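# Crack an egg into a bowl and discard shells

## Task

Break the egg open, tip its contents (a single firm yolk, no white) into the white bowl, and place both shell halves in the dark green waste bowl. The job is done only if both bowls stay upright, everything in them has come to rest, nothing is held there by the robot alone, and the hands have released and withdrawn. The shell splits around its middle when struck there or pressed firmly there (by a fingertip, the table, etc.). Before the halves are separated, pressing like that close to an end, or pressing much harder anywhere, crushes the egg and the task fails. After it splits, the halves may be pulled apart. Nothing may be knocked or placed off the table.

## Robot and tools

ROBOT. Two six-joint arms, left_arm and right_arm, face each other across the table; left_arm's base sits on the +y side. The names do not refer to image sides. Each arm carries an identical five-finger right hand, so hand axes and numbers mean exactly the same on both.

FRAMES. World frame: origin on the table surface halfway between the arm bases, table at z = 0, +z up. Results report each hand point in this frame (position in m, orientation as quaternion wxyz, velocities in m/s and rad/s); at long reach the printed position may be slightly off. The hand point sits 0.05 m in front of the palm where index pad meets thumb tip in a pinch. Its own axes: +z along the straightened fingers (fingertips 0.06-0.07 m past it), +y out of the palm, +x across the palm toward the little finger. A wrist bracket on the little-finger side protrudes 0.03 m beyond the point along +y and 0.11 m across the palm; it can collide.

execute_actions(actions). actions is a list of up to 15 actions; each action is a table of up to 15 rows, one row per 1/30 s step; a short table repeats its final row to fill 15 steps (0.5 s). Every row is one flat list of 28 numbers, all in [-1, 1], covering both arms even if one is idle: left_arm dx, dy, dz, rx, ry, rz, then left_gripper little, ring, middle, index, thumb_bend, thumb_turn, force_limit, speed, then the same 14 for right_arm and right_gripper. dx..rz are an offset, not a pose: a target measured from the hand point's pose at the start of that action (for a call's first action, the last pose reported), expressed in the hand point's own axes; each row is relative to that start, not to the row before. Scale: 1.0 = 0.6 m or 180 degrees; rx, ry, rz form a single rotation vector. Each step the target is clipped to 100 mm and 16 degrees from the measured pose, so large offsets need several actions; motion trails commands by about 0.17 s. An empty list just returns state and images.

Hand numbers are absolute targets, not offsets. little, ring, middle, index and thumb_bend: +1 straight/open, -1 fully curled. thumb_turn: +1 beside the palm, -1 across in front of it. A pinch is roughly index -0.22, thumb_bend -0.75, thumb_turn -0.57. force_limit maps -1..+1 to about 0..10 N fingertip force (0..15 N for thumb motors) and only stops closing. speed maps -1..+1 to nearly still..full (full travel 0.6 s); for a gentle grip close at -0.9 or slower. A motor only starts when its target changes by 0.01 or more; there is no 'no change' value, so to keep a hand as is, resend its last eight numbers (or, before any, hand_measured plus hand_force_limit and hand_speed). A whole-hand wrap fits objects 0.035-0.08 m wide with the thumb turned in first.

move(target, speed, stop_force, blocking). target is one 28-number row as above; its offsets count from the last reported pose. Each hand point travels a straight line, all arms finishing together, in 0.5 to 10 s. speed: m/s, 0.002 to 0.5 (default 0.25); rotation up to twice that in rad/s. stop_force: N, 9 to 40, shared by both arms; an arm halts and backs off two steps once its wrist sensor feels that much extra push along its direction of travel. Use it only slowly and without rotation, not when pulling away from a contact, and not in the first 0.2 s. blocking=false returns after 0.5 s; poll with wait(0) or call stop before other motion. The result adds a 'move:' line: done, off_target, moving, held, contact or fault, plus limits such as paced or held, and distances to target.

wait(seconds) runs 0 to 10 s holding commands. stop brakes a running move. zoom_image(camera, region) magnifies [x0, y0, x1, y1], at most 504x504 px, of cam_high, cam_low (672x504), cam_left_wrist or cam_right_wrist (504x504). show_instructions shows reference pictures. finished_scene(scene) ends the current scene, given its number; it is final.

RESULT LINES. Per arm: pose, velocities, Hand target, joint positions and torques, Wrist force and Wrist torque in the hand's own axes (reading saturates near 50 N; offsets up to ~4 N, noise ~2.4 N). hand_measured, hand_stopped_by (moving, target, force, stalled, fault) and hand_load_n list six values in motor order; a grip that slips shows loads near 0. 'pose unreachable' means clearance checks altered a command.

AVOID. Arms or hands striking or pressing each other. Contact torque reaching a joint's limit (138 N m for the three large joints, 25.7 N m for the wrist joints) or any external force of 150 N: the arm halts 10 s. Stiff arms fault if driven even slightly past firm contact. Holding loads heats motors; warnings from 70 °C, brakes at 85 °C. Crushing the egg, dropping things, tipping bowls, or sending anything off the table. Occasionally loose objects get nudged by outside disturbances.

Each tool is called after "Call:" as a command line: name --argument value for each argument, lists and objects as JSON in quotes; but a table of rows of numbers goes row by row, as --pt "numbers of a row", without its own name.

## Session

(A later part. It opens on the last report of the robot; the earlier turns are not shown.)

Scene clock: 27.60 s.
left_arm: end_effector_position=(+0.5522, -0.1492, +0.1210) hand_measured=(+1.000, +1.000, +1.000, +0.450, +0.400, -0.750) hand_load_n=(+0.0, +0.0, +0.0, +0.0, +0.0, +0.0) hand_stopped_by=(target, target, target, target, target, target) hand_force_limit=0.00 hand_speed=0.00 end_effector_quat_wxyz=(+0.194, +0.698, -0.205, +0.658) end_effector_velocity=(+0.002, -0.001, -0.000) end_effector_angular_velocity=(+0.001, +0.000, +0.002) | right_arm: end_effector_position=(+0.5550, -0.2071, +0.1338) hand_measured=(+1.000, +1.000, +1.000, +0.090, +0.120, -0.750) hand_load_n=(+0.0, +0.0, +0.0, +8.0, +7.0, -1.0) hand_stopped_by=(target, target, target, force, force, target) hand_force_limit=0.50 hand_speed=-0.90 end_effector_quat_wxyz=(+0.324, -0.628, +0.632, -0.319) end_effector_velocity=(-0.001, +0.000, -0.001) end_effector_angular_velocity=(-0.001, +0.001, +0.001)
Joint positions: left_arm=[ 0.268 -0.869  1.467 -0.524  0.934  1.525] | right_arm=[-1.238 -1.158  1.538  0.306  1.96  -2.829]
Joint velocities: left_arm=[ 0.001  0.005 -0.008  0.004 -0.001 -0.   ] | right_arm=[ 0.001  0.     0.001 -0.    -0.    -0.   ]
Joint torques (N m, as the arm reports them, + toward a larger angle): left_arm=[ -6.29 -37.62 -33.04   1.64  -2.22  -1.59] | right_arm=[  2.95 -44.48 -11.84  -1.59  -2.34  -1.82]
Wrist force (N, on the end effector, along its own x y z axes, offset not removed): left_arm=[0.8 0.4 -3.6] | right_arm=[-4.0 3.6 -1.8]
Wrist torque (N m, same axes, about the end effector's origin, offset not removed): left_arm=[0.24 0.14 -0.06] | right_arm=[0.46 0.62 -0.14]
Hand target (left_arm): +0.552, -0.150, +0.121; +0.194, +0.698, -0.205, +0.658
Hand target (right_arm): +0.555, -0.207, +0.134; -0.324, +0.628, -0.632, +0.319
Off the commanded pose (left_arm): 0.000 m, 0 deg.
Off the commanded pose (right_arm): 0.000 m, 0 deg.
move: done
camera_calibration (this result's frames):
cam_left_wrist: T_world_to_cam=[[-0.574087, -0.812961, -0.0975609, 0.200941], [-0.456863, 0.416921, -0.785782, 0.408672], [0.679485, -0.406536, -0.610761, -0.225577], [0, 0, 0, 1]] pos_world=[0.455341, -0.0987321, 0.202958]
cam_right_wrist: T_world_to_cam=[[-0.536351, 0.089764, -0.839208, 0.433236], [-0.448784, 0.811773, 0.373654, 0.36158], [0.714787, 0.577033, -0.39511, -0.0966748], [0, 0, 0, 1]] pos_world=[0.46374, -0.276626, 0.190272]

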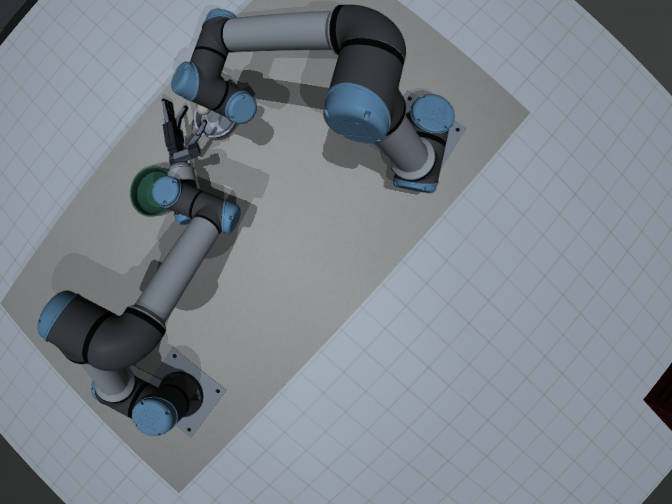

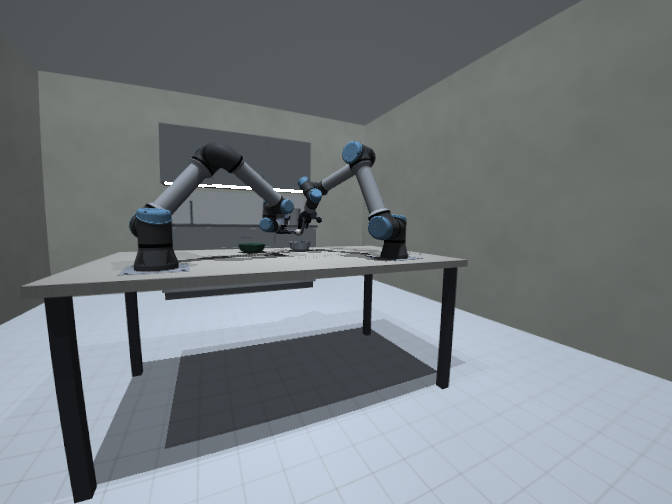

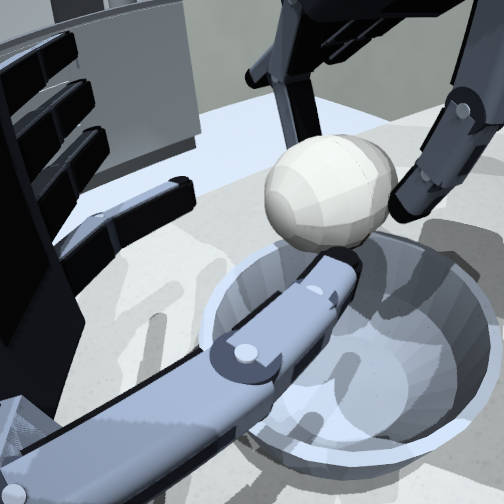

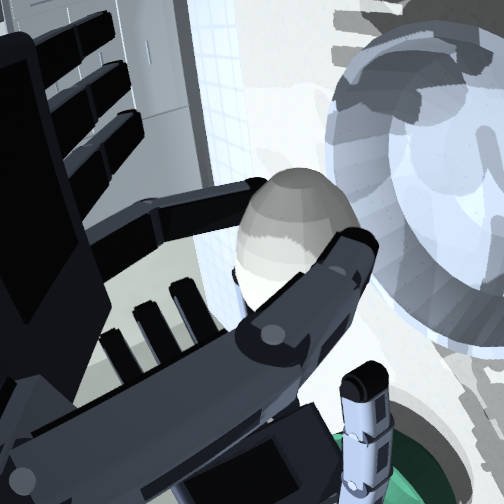

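Call:
move --target '[0,0.033,0.022,0,0,0,1,1,1,0.45,0.4,-0.75,0,0,0,0,0,0,0,0,1,1,1,-0.4,-0.3,-0.75,0.5,-0.9]' --speed 0.04

Call:
execute_actions --actions '[[[0,0,0,0,0,0,1,1,1,-0.3,-0.3,-0.75,-0.6,-0.8,0,0,0,0,0,0,1,1,1,-0.4,-0.3,-0.75,0.5,-0.9]],[[0,0,0,0,0,0,1,1,1,-0.3,-0.3,-0.75,-0.6,-0.8,0,0,0,0,0,0,1,1,1,-0.4,-0.3,-0.75,0.5,-0.9]],[[0,0,0,0,0,0,1,1,1,-0.3,-0.3,-0.75,-0.6,-0.8,0,0,0,0,0,0,1,1,1,-0.4,-0.3,-0.75,0.5,-0.9]]]'

Scene clock: 28.83 s.
left_arm: end_effector_position=(+0.5526, -0.1727, +0.1202) hand_measured=(+1.000, +1.000, +1.000, +0.450, +0.400, -0.750) hand_load_n=(+0.0, +0.0, +0.0, +0.0, +0.0, +0.0) hand_stopped_by=(target, target, target, target, target, target) hand_force_limit=0.00 hand_speed=0.00 end_effector_quat_wxyz=(+0.194, +0.698, -0.205, +0.658) end_effector_velocity=(+0.001, -0.002, +0.000) end_effector_angular_velocity=(-0.000, -0.000, +0.002) | right_arm: end_effector_position=(+0.5550, -0.2071, +0.1338) hand_measured=(+1.000, +1.000, +1.000, +0.090, +0.120, -0.750) hand_load_n=(+0.0, +0.0, +0.0, +8.0, +7.0, -1.0) hand_stopped_by=(target, target, target, force, force, target) hand_force_limit=0.50 hand_speed=-0.90 end_effector_quat_wxyz=(+0.324, -0.628, +0.632, -0.319) end_effector_velocity=(+0.000, +0.000, -0.001) end_effector_angular_velocity=(+0.000, +0.000, -0.000)
Joint positions: left_arm=[ 0.255 -0.827  1.392 -0.49   0.921  1.523] | right_arm=[-1.238 -1.158  1.538  0.306  1.96  -2.829]
Joint velocities: left_arm=[-0.001  0.004 -0.008  0.004 -0.002 -0.   ] | right_arm=[ 0.     0.001  0.    -0.001  0.     0.001]
Joint torques (N m, as the arm reports them, + toward a larger angle): left_arm=[ -6.2  -36.93 -30.3    2.02  -2.22  -1.52] | right_arm=[  1.99 -44.24 -11.99  -1.63  -2.49  -1.7 ]
Wrist force (N, on the end effector, along its own x y z axes, offset not removed): left_arm=[-0.1 -1.2 -4.0] | right_arm=[1.1 2.8 2.6]
Wrist torque (N m, same axes, about the end effector's origin, offset not removed): left_arm=[0.03 0.07 -0.17] | right_arm=[0.23 0.01 0.14]
Hand target (left_arm): +0.553, -0.173, +0.120; +0.194, +0.698, -0.205, +0.658
Hand target (right_arm): +0.555, -0.207, +0.134; -0.324, +0.628, -0.632, +0.319
Off the commanded pose (left_arm): 0.000 m, 0 deg.
Off the commanded pose (right_arm): 0.000 m, 0 deg.
move: done
camera_calibration (this result's frames):
cam_left_wrist: T_world_to_cam=[[-0.574096, -0.812957, -0.0975425, 0.18197], [-0.456843, 0.416899, -0.785805, 0.417975], [0.679491, -0.406566, -0.610734, -0.235858], [0, 0, 0, 1]] pos_world=[0.455681, -0.122211, 0.20215]
cam_right_wrist: T_world_to_cam=[[-0.536351, 0.0897642, -0.839208, 0.433236], [-0.448784, 0.811773, 0.373654, 0.36158], [0.714787, 0.577033, -0.39511, -0.0966749], [0, 0, 0, 1]] pos_world=[0.46374, -0.276626, 0.190272]

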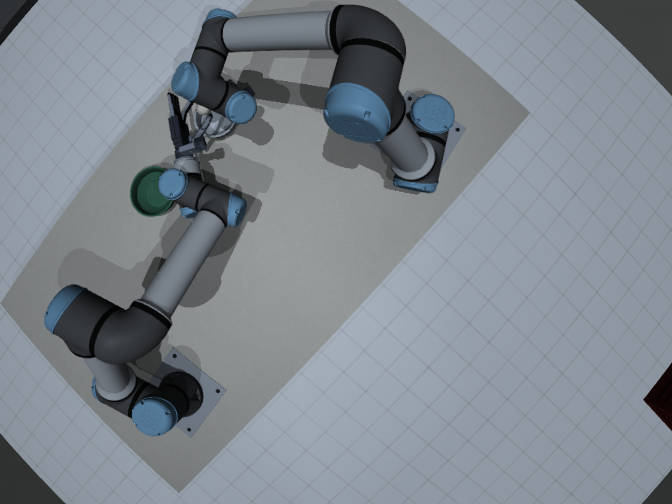

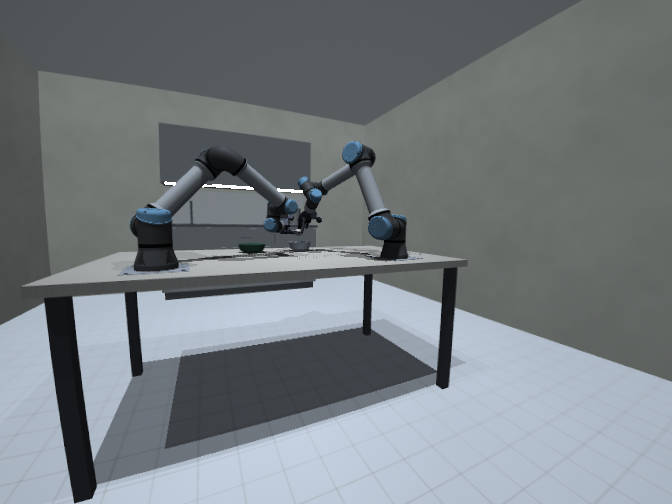

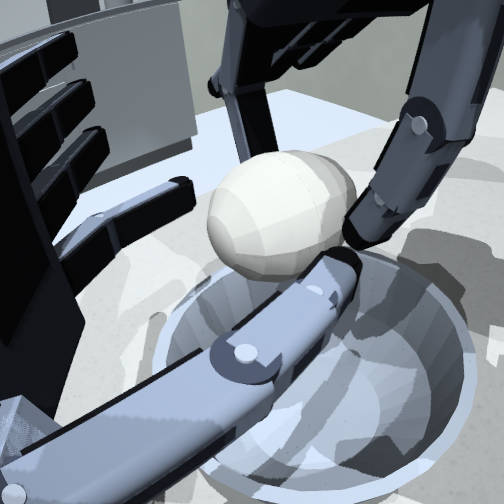

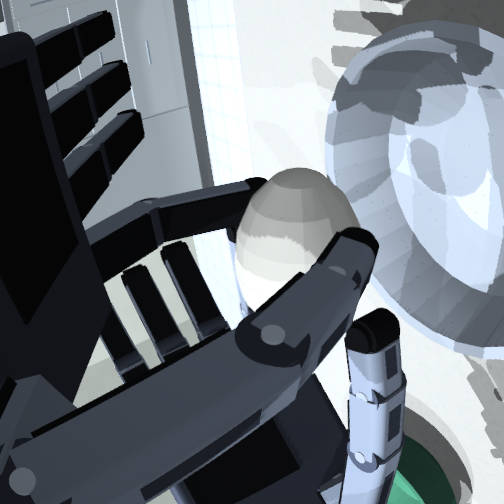

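Scene clock: 30.33 s.
left_arm: end_effector_position=(+0.5525, -0.1727, +0.1202) hand_measured=(+1.000, +1.000, +1.000, +0.108, +0.108, -0.750) hand_load_n=(+0.0, +0.0, +0.0, +3.5, +1.5, +0.5) hand_stopped_by=(target, target, target, force, moving, target) hand_force_limit=-0.60 hand_speed=-0.80 end_effector_quat_wxyz=(+0.194, +0.698, -0.205, +0.658) end_effector_velocity=(-0.001, -0.000, -0.000) end_effector_angular_velocity=(+0.001, -0.000, -0.001) | right_arm: end_effector_position=(+0.5550, -0.2071, +0.1338) hand_measured=(+1.000, +1.000, +1.000, +0.090, +0.120, -0.750) hand_load_n=(+0.0, +0.0, +0.0, +7.0, +8.0, -2.0) hand_stopped_by=(target, target, target, force, force, target) hand_force_limit=0.50 hand_speed=-0.90 end_effector_quat_wxyz=(+0.324, -0.628, +0.632, -0.319) end_effector_velocity=(+0.000, -0.000, +0.000) end_effector_angular_velocity=(+0.001, -0.001, +0.000)
Joint positions: left_arm=[ 0.255 -0.827  1.392 -0.49   0.921  1.523] | right_arm=[-1.238 -1.158  1.538  0.306  1.96  -2.829]
Joint velocities: left_arm=[-0.001  0.     0.     0.    -0.     0.001] | right_arm=[-0.001  0.     0.    -0.001 -0.001 -0.   ]
Joint torques (N m, as the arm reports them, + toward a larger angle): left_arm=[ -1.41 -49.97 -11.02  -3.34  -0.72  -1.25] | right_arm=[  1.93 -44.08 -12.22  -1.65  -2.11  -1.64]
Wrist force (N, on the end effector, along its own x y z axes, offset not removed): left_arm=[2.0 -2.3 -3.1] | right_arm=[0.1 2.1 0.2]
Wrist torque (N m, same axes, about the end effector's origin, offset not removed): left_arm=[0.09 -0.29 0.16] | right_arm=[-0.07 -0.15 0.13]
Hand target (left_arm): +0.553, -0.173, +0.120; +0.194, +0.698, -0.205, +0.658
Hand target (right_arm): +0.555, -0.207, +0.134; -0.324, +0.628, -0.632, +0.319
Off the commanded pose (left_arm): 0.000 m, 0 deg.
Off the commanded pose (right_arm): 0.000 m, 0 deg.
camera_calibration (this result's frames):
cam_left_wrist: T_world_to_cam=[[-0.574097, -0.812953, -0.0975698, 0.18195], [-0.456862, 0.416938, -0.785774, 0.417983], [0.679478, -0.406535, -0.61077, -0.235844], [0, 0, 0, 1]] pos_world=[0.455669, -0.122235, 0.202147]
cam_right_wrist: T_world_to_cam=[[-0.536353, 0.0897621, -0.839207, 0.433236], [-0.448789, 0.811769, 0.373657, 0.36158], [0.714782, 0.577039, -0.395111, -0.0966711], [0, 0, 0, 1]] pos_world=[0.46374, -0.276625, 0.190272]

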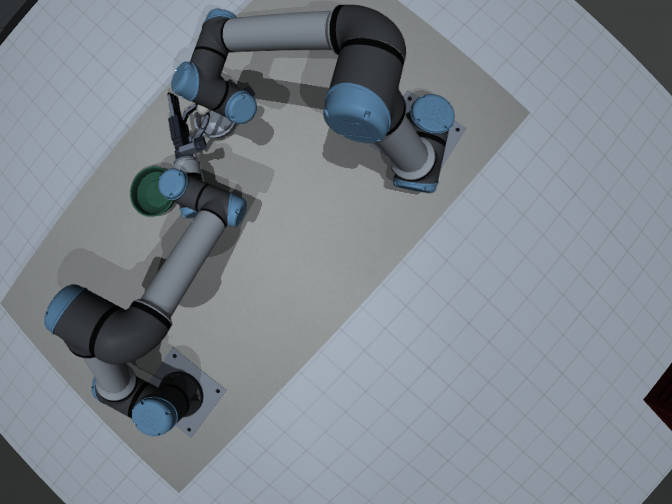

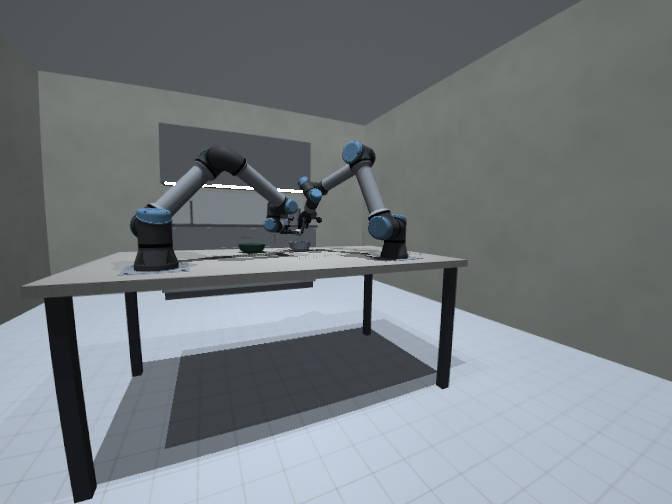

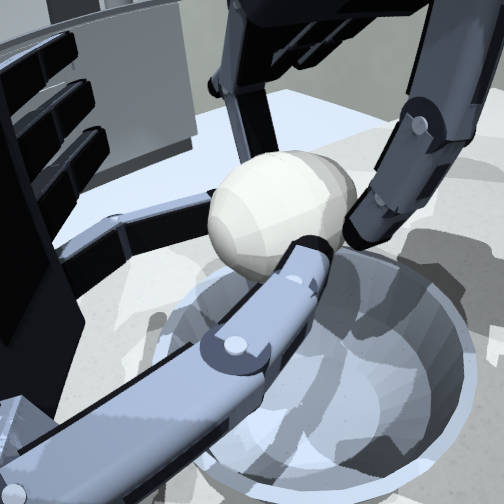

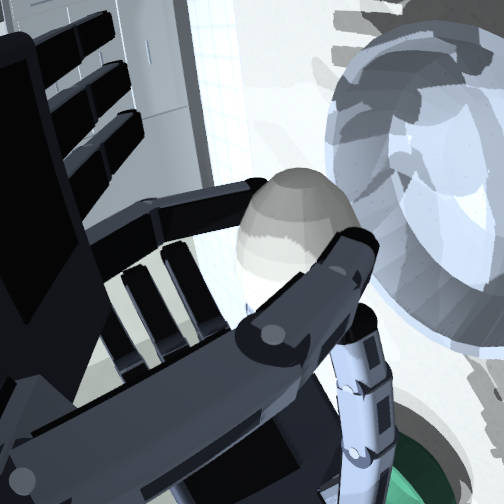

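Tighten, then pull apart.

Call:
execute_actions --actions '[[[0,0,0,0,0,0,1,1,1,-0.4,-0.4,-0.75,0.1,-0.9,0,0,0,0,0,0,1,1,1,-0.4,-0.3,-0.75,0.5,-0.9]],[[0,0,0,0,0,0,1,1,1,-0.4,-0.4,-0.75,0.1,-0.9,0,0,0,0,0,0,1,1,1,-0.4,-0.3,-0.75,0.5,-0.9]]]'

Call:
move --target '[0,-0.01,-0.0065,0,0,0,1,1,1,-0.4,-0.4,-0.75,0.1,-0.9,0.012,0,0,0,0,0,1,1,1,-0.4,-0.3,-0.75,0.5,-0.9]' --speed 0.008

Scene clock: 31.47 s.
left_arm: end_effector_position=(+0.5525, -0.1727, +0.1202) hand_measured=(+1.000, +1.000, +1.000, +0.104, +0.046, -0.750) hand_load_n=(+0.0, +0.0, +0.0, +9.5, +8.0, +0.5) hand_stopped_by=(target, target, target, force, force, target) hand_force_limit=0.10 hand_speed=-0.90 end_effector_quat_wxyz=(+0.194, +0.698, -0.205, +0.658) end_effector_velocity=(+0.000, +0.001, -0.001) end_effector_angular_velocity=(+0.003, +0.000, +0.000) | right_arm: end_effector_position=(+0.5550, -0.2071, +0.1338) hand_measured=(+1.000, +1.000, +1.000, +0.090, +0.120, -0.750) hand_load_n=(+0.0, +0.0, +0.0, +7.0, +7.5, -0.5) hand_stopped_by=(target, target, target, force, force, target) hand_force_limit=0.50 hand_speed=-0.90 end_effector_quat_wxyz=(+0.324, -0.628, +0.632, -0.319) end_effector_velocity=(-0.000, +0.000, -0.000) end_effector_angular_velocity=(-0.001, +0.001, +0.001)
Joint positions: left_arm=[ 0.255 -0.827  1.392 -0.49   0.921  1.523] | right_arm=[-1.238 -1.158  1.538  0.306  1.96  -2.829]
Joint velocities: left_arm=[ 0.     0.     0.001  0.001 -0.     0.001] | right_arm=[ 0.001  0.    -0.     0.001  0.001 -0.001]
Joint torques (N m, as the arm reports them, + toward a larger angle): left_arm=[ -1.49 -49.46 -11.95  -3.39  -0.67  -1.19] | right_arm=[  2.73 -44.74 -11.51  -1.66  -1.84  -1.51]
Wrist force (N, on the end effector, along its own x y z axes, offset not removed): left_arm=[1.6 -0.5 3.4] | right_arm=[-4.0 3.8 2.6]
Wrist torque (N m, same axes, about the end effector's origin, offset not removed): left_arm=[-0.06 -0.47 0.05] | right_arm=[-0.05 0.25 -0.07]
Hand target (left_arm): +0.553, -0.173, +0.120; +0.194, +0.698, -0.205, +0.658
Hand target (right_arm): +0.555, -0.207, +0.134; -0.324, +0.628, -0.632, +0.319
Off the commanded pose (left_arm): 0.000 m, 0 deg.
Off the commanded pose (right_arm): 0.000 m, 0 deg.
camera_calibration (this result's frames):
cam_left_wrist: T_world_to_cam=[[-0.574097, -0.812953, -0.0975701, 0.18195], [-0.456862, 0.416938, -0.785773, 0.417983], [0.679478, -0.406534, -0.61077, -0.235844], [0, 0, 0, 1]] pos_world=[0.455669, -0.122235, 0.202147]
cam_right_wrist: T_world_to_cam=[[-0.536354, 0.0897621, -0.839206, 0.433237], [-0.448791, 0.811767, 0.373659, 0.36158], [0.714781, 0.577041, -0.39511, -0.0966702], [0, 0, 0, 1]] pos_world=[0.46374, -0.276624, 0.190272]

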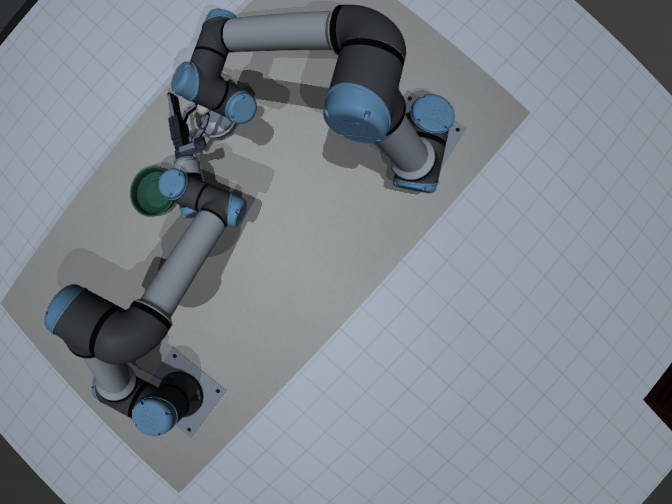

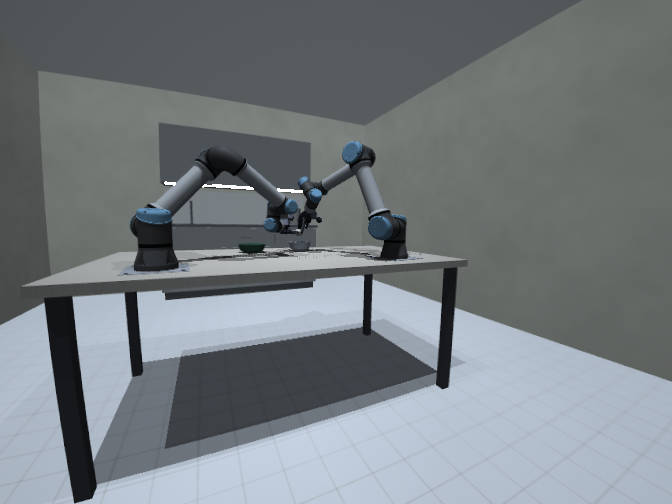

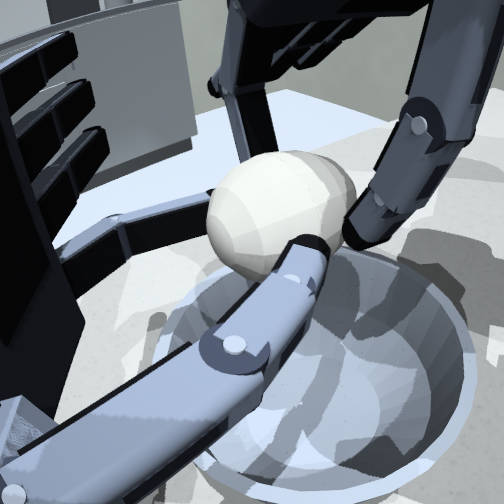

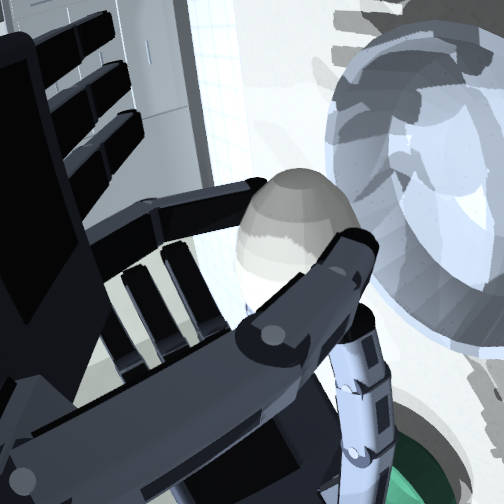

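Scene clock: 32.60 s.
left_arm: end_effector_position=(+0.5525, -0.1658, +0.1204) hand_measured=(+1.000, +1.000, +1.000, +0.104, +0.046, -0.750) hand_load_n=(+0.0, +0.0, +0.0, +9.5, +8.0, +0.0) hand_stopped_by=(target, target, target, force, force, target) hand_force_limit=0.10 hand_speed=-0.90 end_effector_quat_wxyz=(+0.194, +0.698, -0.205, +0.658) end_effector_velocity=(-0.001, +0.001, +0.000) end_effector_angular_velocity=(+0.001, -0.001, -0.002) | right_arm: end_effector_position=(+0.5549, -0.2141, +0.1338) hand_measured=(+1.000, +1.000, +1.000, +0.090, +0.120, -0.750) hand_load_n=(+0.0, +0.0, +0.0, +8.0, +7.0, -1.5) hand_stopped_by=(target, target, target, force, force, target) hand_force_limit=0.50 hand_speed=-0.90 end_effector_quat_wxyz=(+0.324, -0.628, +0.632, -0.319) end_effector_velocity=(+0.001, -0.002, -0.000) end_effector_angular_velocity=(+0.001, -0.001, -0.001)
Joint positions: left_arm=[ 0.259 -0.839  1.415 -0.501  0.925  1.524] | right_arm=[-1.251 -1.169  1.555  0.298  1.95  -2.838]
Joint velocities: left_arm=[ 0.    -0.004  0.006 -0.003  0.002  0.002] | right_arm=[-0.004 -0.002  0.004 -0.004 -0.003 -0.002]
Joint torques (N m, as the arm reports them, + toward a larger angle): left_arm=[  8.2  -51.69  -6.38  -4.2    2.41   1.61] | right_arm=[ -5.97 -42.85  -9.02  -1.53  -2.53  -1.69]
Wrist force (N, on the end effector, along its own x y z axes, offset not removed): left_arm=[0.1 3.4 2.7] | right_arm=[-2.2 2.2 -0.8]
Wrist torque (N m, same axes, about the end effector's origin, offset not removed): left_arm=[0.14 -0.38 0.12] | right_arm=[0.43 0.45 -0.06]
Hand target (left_arm): +0.553, -0.166, +0.120; +0.194, +0.698, -0.205, +0.658
Hand target (right_arm): +0.555, -0.214, +0.134; -0.324, +0.628, -0.632, +0.319
Off the commanded pose (left_arm): 0.000 m, 0 deg.
Off the commanded pose (right_arm): 0.000 m, 0 deg.
move: done
camera_calibration (this result's frames):
cam_left_wrist: T_world_to_cam=[[-0.574092, -0.812956, -0.0975763, 0.187586], [-0.45687, 0.416945, -0.785765, 0.415275], [0.679476, -0.406522, -0.61078, -0.232869], [0, 0, 0, 1]] pos_world=[0.455648, -0.115314, 0.202381]
cam_right_wrist: T_world_to_cam=[[-0.536341, 0.0897354, -0.839217, 0.433797], [-0.448783, 0.81179, 0.373618, 0.367271], [0.714795, 0.577013, -0.395125, -0.09267], [0, 0, 0, 1]] pos_world=[0.463728, -0.283602, 0.190215]

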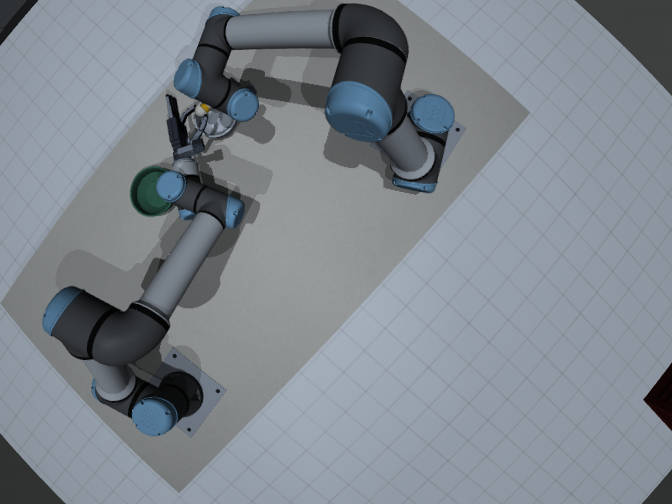

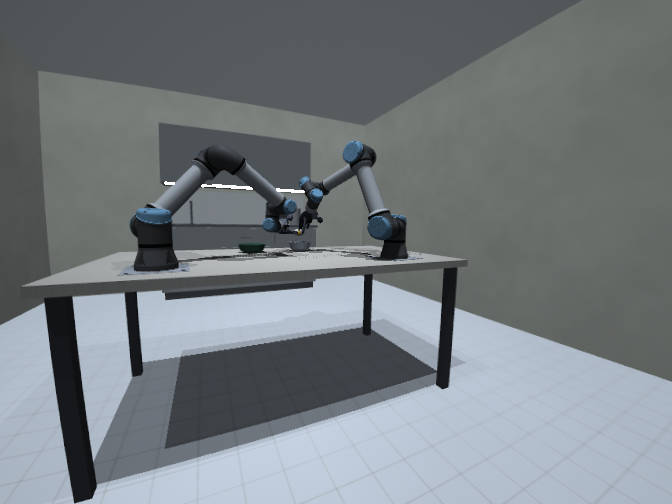

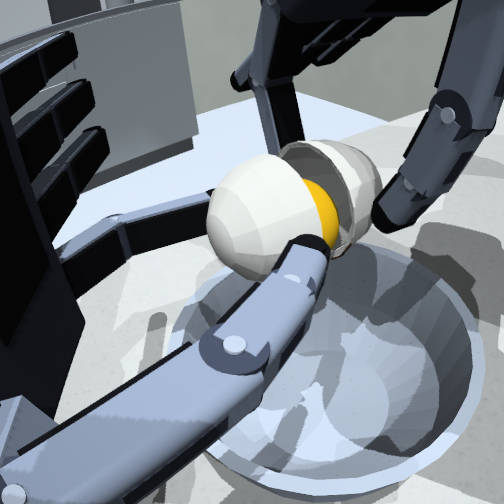

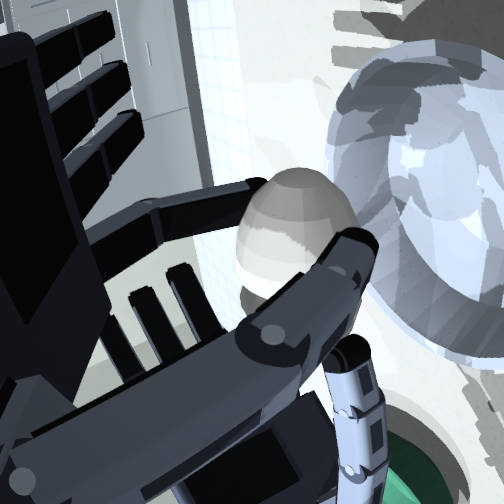

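Call:
move --target '[-0.04,0,0,0,0,0,1,1,1,-0.4,-0.4,-0.75,0.1,-0.9,0.05,0.02,0.014,0,0,0,1,1,1,-0.4,-0.3,-0.75,0.5,-0.9]' --speed 0.03

Call:
move --target '[0,0,0,0,-0.09,0.14,1,1,1,-0.4,-0.4,-0.75,0.1,-0.9,0.06,0,0,0,0,0,1,1,1,-0.4,-0.3,-0.75,0.5,-0.9]' --speed 0.15

Scene clock: 34.23 s.
left_arm: end_effector_position=(+0.5513, -0.1650, +0.0967) hand_measured=(+1.000, +1.000, +1.000, +0.104, +0.046, -0.750) hand_load_n=(+0.0, +0.0, +0.0, +9.5, +8.0, +0.0) hand_stopped_by=(target, target, target, force, force, target) hand_force_limit=0.10 hand_speed=-0.90 end_effector_quat_wxyz=(+0.194, +0.698, -0.205, +0.658) end_effector_velocity=(-0.001, -0.001, -0.001) end_effector_angular_velocity=(-0.001, +0.001, -0.002) | right_arm: end_effector_position=(+0.5547, -0.2437, +0.1190) hand_measured=(+1.000, +1.000, +1.000, +0.090, +0.120, -0.750) hand_load_n=(+0.0, +0.0, +0.0, +8.0, +7.0, -1.0) hand_stopped_by=(target, target, target, force, force, target) hand_force_limit=0.50 hand_speed=-0.90 end_effector_quat_wxyz=(+0.324, -0.628, +0.632, -0.319) end_effector_velocity=(-0.001, -0.002, -0.000) end_effector_angular_velocity=(+0.000, -0.001, +0.001)
Joint positions: left_arm=[ 0.257 -0.81   1.433 -0.548  0.923  1.524] | right_arm=[-1.309 -1.204  1.643  0.23   1.905 -2.877]
Joint velocities: left_arm=[-0.001  0.001  0.001 -0.003  0.001 -0.001] | right_arm=[-0.003 -0.004  0.006 -0.004 -0.003 -0.003]
Joint torques (N m, as the arm reports them, + toward a larger angle): left_arm=[ -6.61 -37.58  -6.96  -3.73  -2.31  -1.15] | right_arm=[ -5.26 -41.09  -9.    -1.77  -2.5   -1.82]
Wrist force (N, on the end effector, along its own x y z axes, offset not removed): left_arm=[1.8 1.5 -3.0] | right_arm=[-3.7 3.2 -0.1]
Wrist torque (N m, same axes, about the end effector's origin, offset not removed): left_arm=[0.57 -0.55 0.00] | right_arm=[0.49 0.59 -0.18]
Hand target (left_arm): +0.551, -0.165, +0.096; +0.194, +0.698, -0.205, +0.658
Hand target (right_arm): +0.555, -0.244, +0.119; -0.324, +0.628, -0.632, +0.319
Off the commanded pose (left_arm): 0.000 m, 0 deg.
Off the commanded pose (right_arm): 0.000 m, 0 deg.
move: done
camera_calibration (this result's frames):
cam_left_wrist: T_world_to_cam=[[-0.574093, -0.812958, -0.0975506, 0.185203], [-0.456892, 0.416934, -0.785758, 0.395719], [0.679461, -0.406528, -0.610793, -0.246226], [0, 0, 0, 1]] pos_world=[0.454426, -0.114524, 0.178613]
cam_right_wrist: T_world_to_cam=[[-0.536282, 0.0896128, -0.839268, 0.423846], [-0.448782, 0.811867, 0.373453, 0.396773], [0.71484, 0.576924, -0.395173, -0.0812458], [0, 0, 0, 1]] pos_world=[0.463443, -0.313236, 0.175439]

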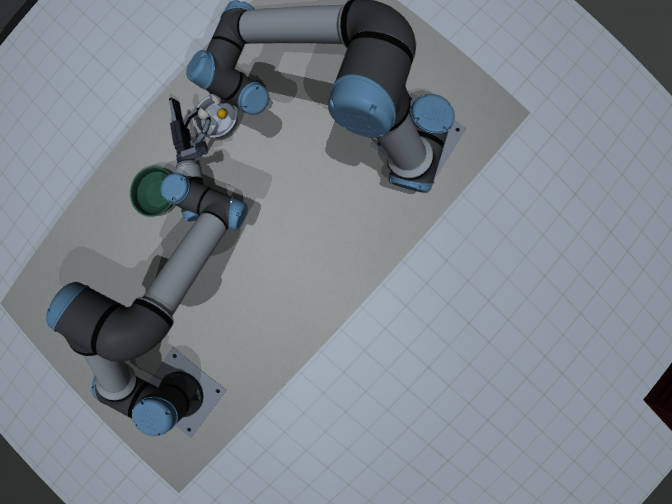

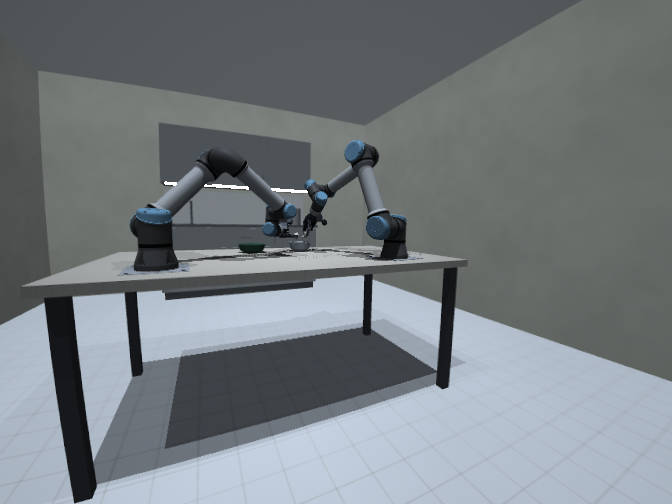

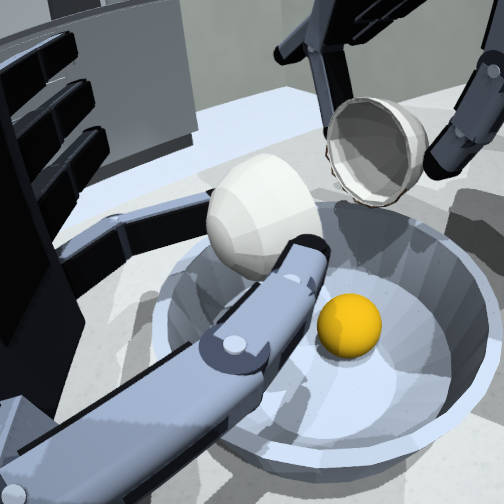

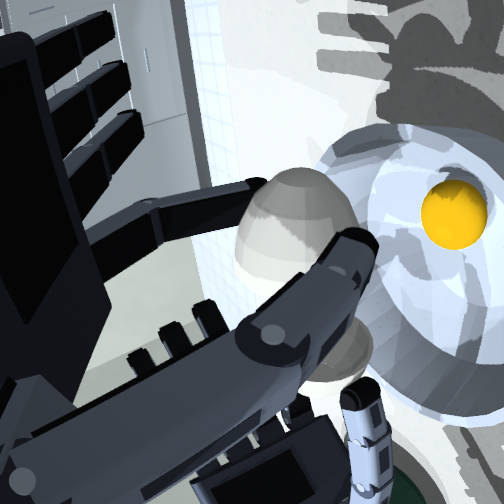

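Scene clock: 36.47 s.
left_arm: end_effector_position=(+0.5513, -0.1651, +0.0965) hand_measured=(+1.000, +1.000, +1.000, +0.104, +0.046, -0.750) hand_load_n=(+0.0, +0.0, +0.0, +9.0, +8.0, +0.0) hand_stopped_by=(target, target, target, force, force, target) hand_force_limit=0.10 hand_speed=-0.90 end_effector_quat_wxyz=(+0.017, +0.722, -0.376, +0.580) end_effector_velocity=(+0.000, +0.000, -0.001) end_effector_angular_velocity=(+0.013, +0.003, +0.001) | right_arm: end_effector_position=(+0.5546, -0.2797, +0.1187) hand_measured=(+1.000, +1.000, +1.000, +0.090, +0.120, -0.750) hand_load_n=(+0.0, +0.0, +0.0, +8.0, +7.0, -1.0) hand_stopped_by=(target, target, target, force, force, target) hand_force_limit=0.50 hand_speed=-0.90 end_effector_quat_wxyz=(+0.324, -0.628, +0.632, -0.319) end_effector_velocity=(-0.001, -0.000, +0.000) end_effector_angular_velocity=(-0.001, +0.000, +0.002)
Joint positions: left_arm=[ 0.241 -0.736  1.069  0.1    0.89   1.739] | right_arm=[-1.386 -1.257  1.717  0.195  1.844 -2.927]
Joint velocities: left_arm=[-0.     0.007 -0.016  0.022 -0.002  0.001] | right_arm=[ 0.    -0.003  0.003  0.    -0.001 -0.001]
Joint torques (N m, as the arm reports them, + toward a larger angle): left_arm=[ -7.13 -42.84 -35.09   2.94  -2.87   1.47] | right_arm=[ -5.05 -38.53  -9.23  -1.69  -2.78  -1.88]
Wrist force (N, on the end effector, along its own x y z axes, offset not removed): left_arm=[1.0 1.1 -3.8] | right_arm=[-1.5 1.8 -0.4]
Wrist torque (N m, same axes, about the end effector's origin, offset not removed): left_arm=[0.59 -0.24 0.17] | right_arm=[0.22 0.19 0.11]
Hand target (left_arm): +0.551, -0.165, +0.096; +0.016, +0.722, -0.377, +0.580
Hand target (right_arm): +0.555, -0.280, +0.119; -0.324, +0.628, -0.632, +0.319
Off the commanded pose (left_arm): 0.000 m, 0 deg.
Off the commanded pose (right_arm): 0.000 m, 0 deg.
move: done
camera_calibration (this result's frames):
cam_left_wrist: T_world_to_cam=[[-0.593839, -0.641942, -0.485042, 0.261647], [-0.44072, 0.763892, -0.471418, 0.413625], [0.673143, -0.0661791, -0.736545, -0.174564], [0, 0, 0, 1]] pos_world=[0.455175, -0.159555, 0.193326]
cam_right_wrist: T_world_to_cam=[[-0.53619, 0.0894505, -0.839345, 0.426692], [-0.44882, 0.811942, 0.373245, 0.426114], [0.714886, 0.576844, -0.395207, -0.0606183], [0, 0, 0, 1]] pos_world=[0.463371, -0.34918, 0.17514]

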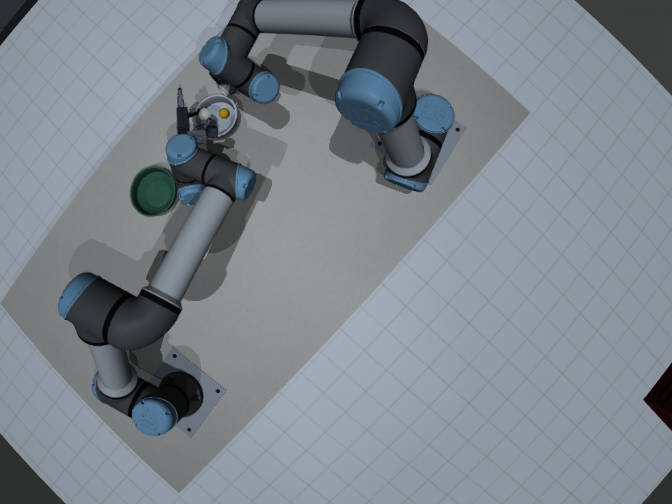

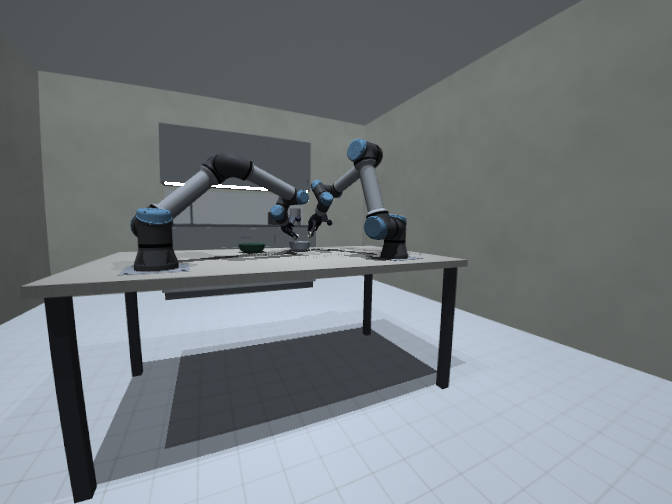

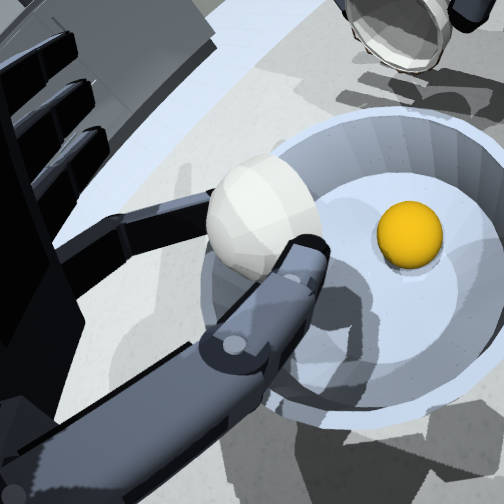

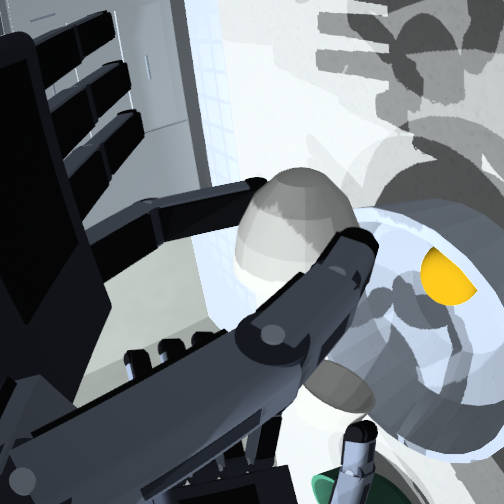

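Call:
move --target '[0.0425,-0.02,-0.016,0,0,0,1,1,1,-0.4,-0.4,-0.75,0.1,-0.9,0,-0.04,-0.028,0,0,0,1,1,1,-0.4,-0.3,-0.75,0.5,-0.9]' --speed 0.1

Call:
move --target '[-0.263,-0.333,-0.266,0,0,0,1,1,1,-0.4,-0.4,-0.75,0.1,-0.9,0,0,0,0,0,0,1,1,1,-0.4,-0.3,-0.75,0.5,-0.9]'

Scene clock: 37.63 s.
left_arm: end_effector_position=(+0.5512, -0.1655, +0.1260) hand_measured=(+1.000, +1.000, +1.000, +0.104, +0.046, -0.750) hand_load_n=(+0.0, +0.0, +0.0, +9.0, +8.0, +0.0) hand_stopped_by=(target, target, target, force, force, target) hand_force_limit=0.10 hand_speed=-0.90 end_effector_quat_wxyz=(+0.017, +0.722, -0.376, +0.580) end_effector_velocity=(+0.000, +0.000, +0.002) end_effector_angular_velocity=(-0.000, +0.000, +0.001) | right_arm: end_effector_position=(+0.5550, -0.2799, +0.1477) hand_measured=(+1.000, +1.000, +1.000, +0.090, +0.120, -0.750) hand_load_n=(+0.0, +0.0, +0.0, +8.0, +7.0, -1.0) hand_stopped_by=(target, target, target, force, force, target) hand_force_limit=0.50 hand_speed=-0.90 end_effector_quat_wxyz=(+0.324, -0.628, +0.632, -0.319) end_effector_velocity=(-0.000, +0.000, +0.003) end_effector_angular_velocity=(+0.000, -0.000, -0.000)
Joint positions: left_arm=[ 0.241 -0.759  1.033  0.16   0.89   1.739] | right_arm=[-1.387 -1.285  1.673  0.266  1.844 -2.927]
Joint velocities: left_arm=[ 0.001 -0.001 -0.003  0.005  0.    -0.   ] | right_arm=[ 0.001 -0.002 -0.004  0.007  0.001  0.001]
Joint torques (N m, as the arm reports them, + toward a larger angle): left_arm=[ -6.65 -54.17 -34.69   2.8   -1.65  -1.37] | right_arm=[ -6.01 -40.02 -27.74   2.57  -2.58  -1.6 ]
Wrist force (N, on the end effector, along its own x y z axes, offset not removed): left_arm=[2.8 2.4 -1.8] | right_arm=[1.3 0.7 -1.1]
Wrist torque (N m, same axes, about the end effector's origin, offset not removed): left_arm=[0.52 -0.29 0.07] | right_arm=[0.15 -0.21 0.20]
Hand target (left_arm): +0.551, -0.165, +0.126; +0.017, +0.722, -0.376, +0.580
Hand target (right_arm): +0.555, -0.280, +0.148; -0.324, +0.628, -0.632, +0.319
Off the commanded pose (left_arm): 0.000 m, 0 deg.
Off the commanded pose (right_arm): 0.000 m, 0 deg.
move: done
camera_calibration (this result's frames):
cam_left_wrist: T_world_to_cam=[[-0.593852, -0.641923, -0.485051, 0.275647], [-0.440678, 0.763905, -0.471436, 0.427792], [0.673159, -0.0662122, -0.736528, -0.152845], [0, 0, 0, 1]] pos_world=[0.455102, -0.159969, 0.222805]
cam_right_wrist: T_world_to_cam=[[-0.536154, 0.0894491, -0.839367, 0.451292], [-0.448846, 0.811934, 0.37323, 0.415711], [0.714896, 0.576855, -0.395173, -0.0493307], [0, 0, 0, 1]] pos_world=[0.463818, -0.349441, 0.204149]

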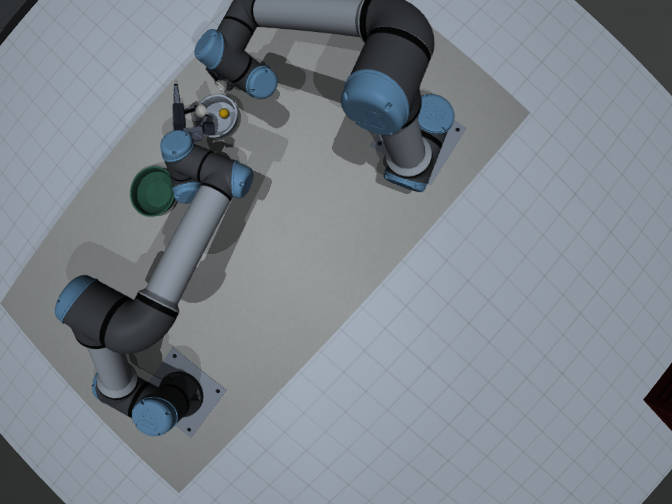

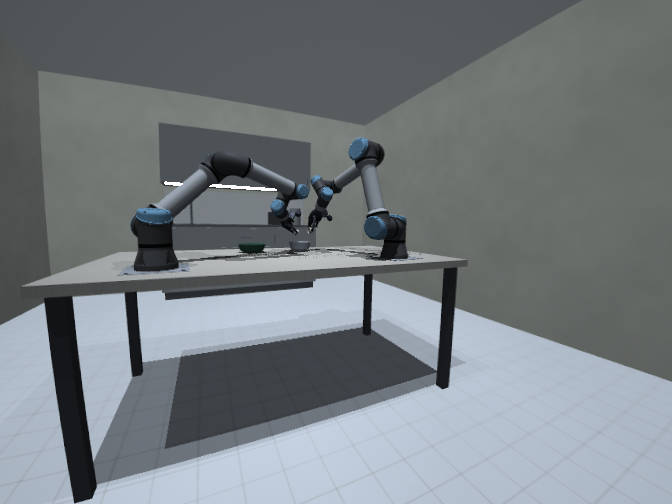

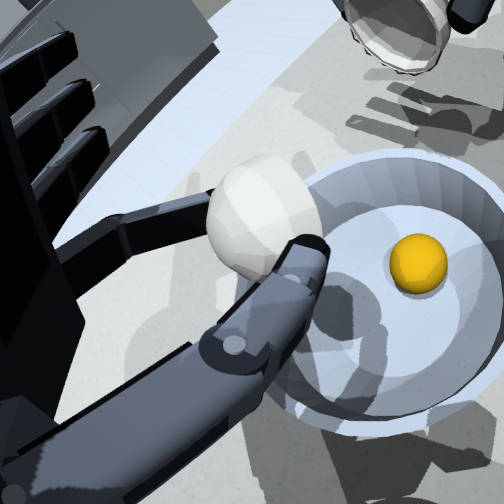

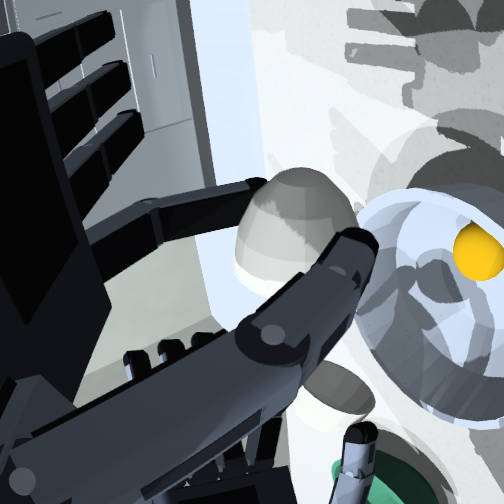

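Scene clock: 39.53 s.
left_arm: end_effector_position=(+0.5252, +0.1334, +0.1272) hand_measured=(+1.000, +1.000, +1.000, +0.104, +0.046, -0.750) hand_load_n=(+0.0, +0.0, +0.0, +9.0, +8.0, +0.0) hand_stopped_by=(target, target, target, force, force, target) hand_force_limit=0.10 hand_speed=-0.90 end_effector_quat_wxyz=(+0.016, +0.722, -0.376, +0.580) end_effector_velocity=(-0.001, +0.002, +0.001) end_effector_angular_velocity=(-0.001, -0.000, -0.002) | right_arm: end_effector_position=(+0.5550, -0.2799, +0.1477) hand_measured=(+1.000, +1.000, +1.000, +0.090, +0.120, -0.750) hand_load_n=(+0.0, +0.0, +0.0, +8.0, +7.0, -1.0) hand_stopped_by=(target, target, target, force, force, target) hand_force_limit=0.50 hand_speed=-0.90 end_effector_quat_wxyz=(+0.324, -0.628, +0.632, -0.319) end_effector_velocity=(-0.000, -0.000, +0.001) end_effector_angular_velocity=(+0.000, -0.000, -0.000)
Joint positions: left_arm=[ 0.438 -1.331  1.935 -0.224  1.071  1.833] | right_arm=[-1.387 -1.285  1.673  0.266  1.844 -2.927]
Joint velocities: left_arm=[ 0.002 -0.005  0.005 -0.002  0.004  0.001] | right_arm=[ 0.    -0.002  0.     0.001  0.     0.   ]
Joint torques (N m, as the arm reports them, + toward a larger angle): left_arm=[  7.1  -32.93  -3.14  -3.05   2.31   1.63] | right_arm=[ -5.33 -17.91  -8.74  -1.77  -2.59  -1.72]
Wrist force (N, on the end effector, along its own x y z axes, offset not removed): left_arm=[2.1 -0.9 4.2] | right_arm=[-3.8 0.8 -0.4]
Wrist torque (N m, same axes, about the end effector's origin, offset not removed): left_arm=[-0.33 -0.48 0.08] | right_arm=[0.13 0.52 -0.22]
Hand target (left_arm): +0.525, +0.134, +0.127; +0.017, +0.722, -0.376, +0.580
Hand target (right_arm): +0.555, -0.280, +0.148; -0.324, +0.628, -0.632, +0.319
Off the commanded pose (left_arm): 0.001 m, 0 deg.
Off the commanded pose (right_arm): 0.000 m, 0 deg.
move: done
camera_calibration (this result's frames):
cam_left_wrist: T_world_to_cam=[[-0.593702, -0.641884, -0.485287, 0.452607], [-0.440619, 0.763951, -0.471416, 0.188533], [0.67333, -0.0660541, -0.736386, -0.11473], [0, 0, 0, 1]] pos_world=[0.429036, 0.138913, 0.224036]
cam_right_wrist: T_world_to_cam=[[-0.536154, 0.0894497, -0.839367, 0.451292], [-0.448844, 0.811935, 0.37323, 0.415712], [0.714897, 0.576854, -0.395173, -0.0493313], [0, 0, 0, 1]] pos_world=[0.463819, -0.349442, 0.204149]

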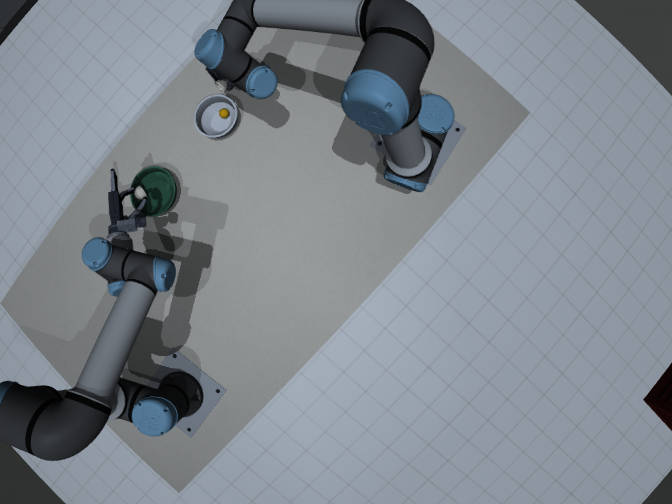

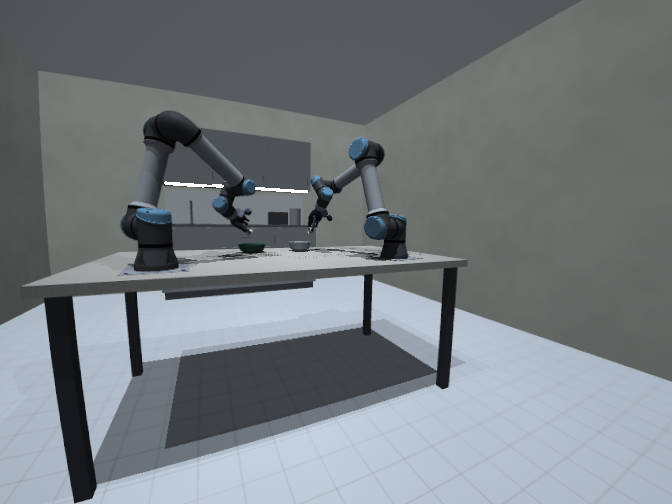

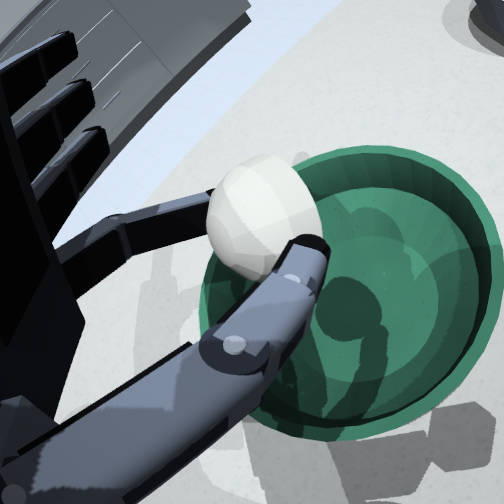

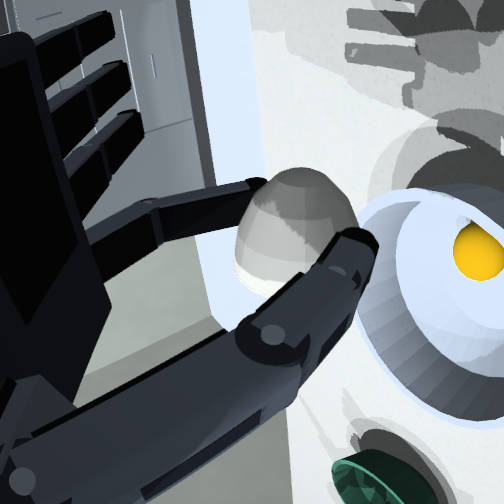

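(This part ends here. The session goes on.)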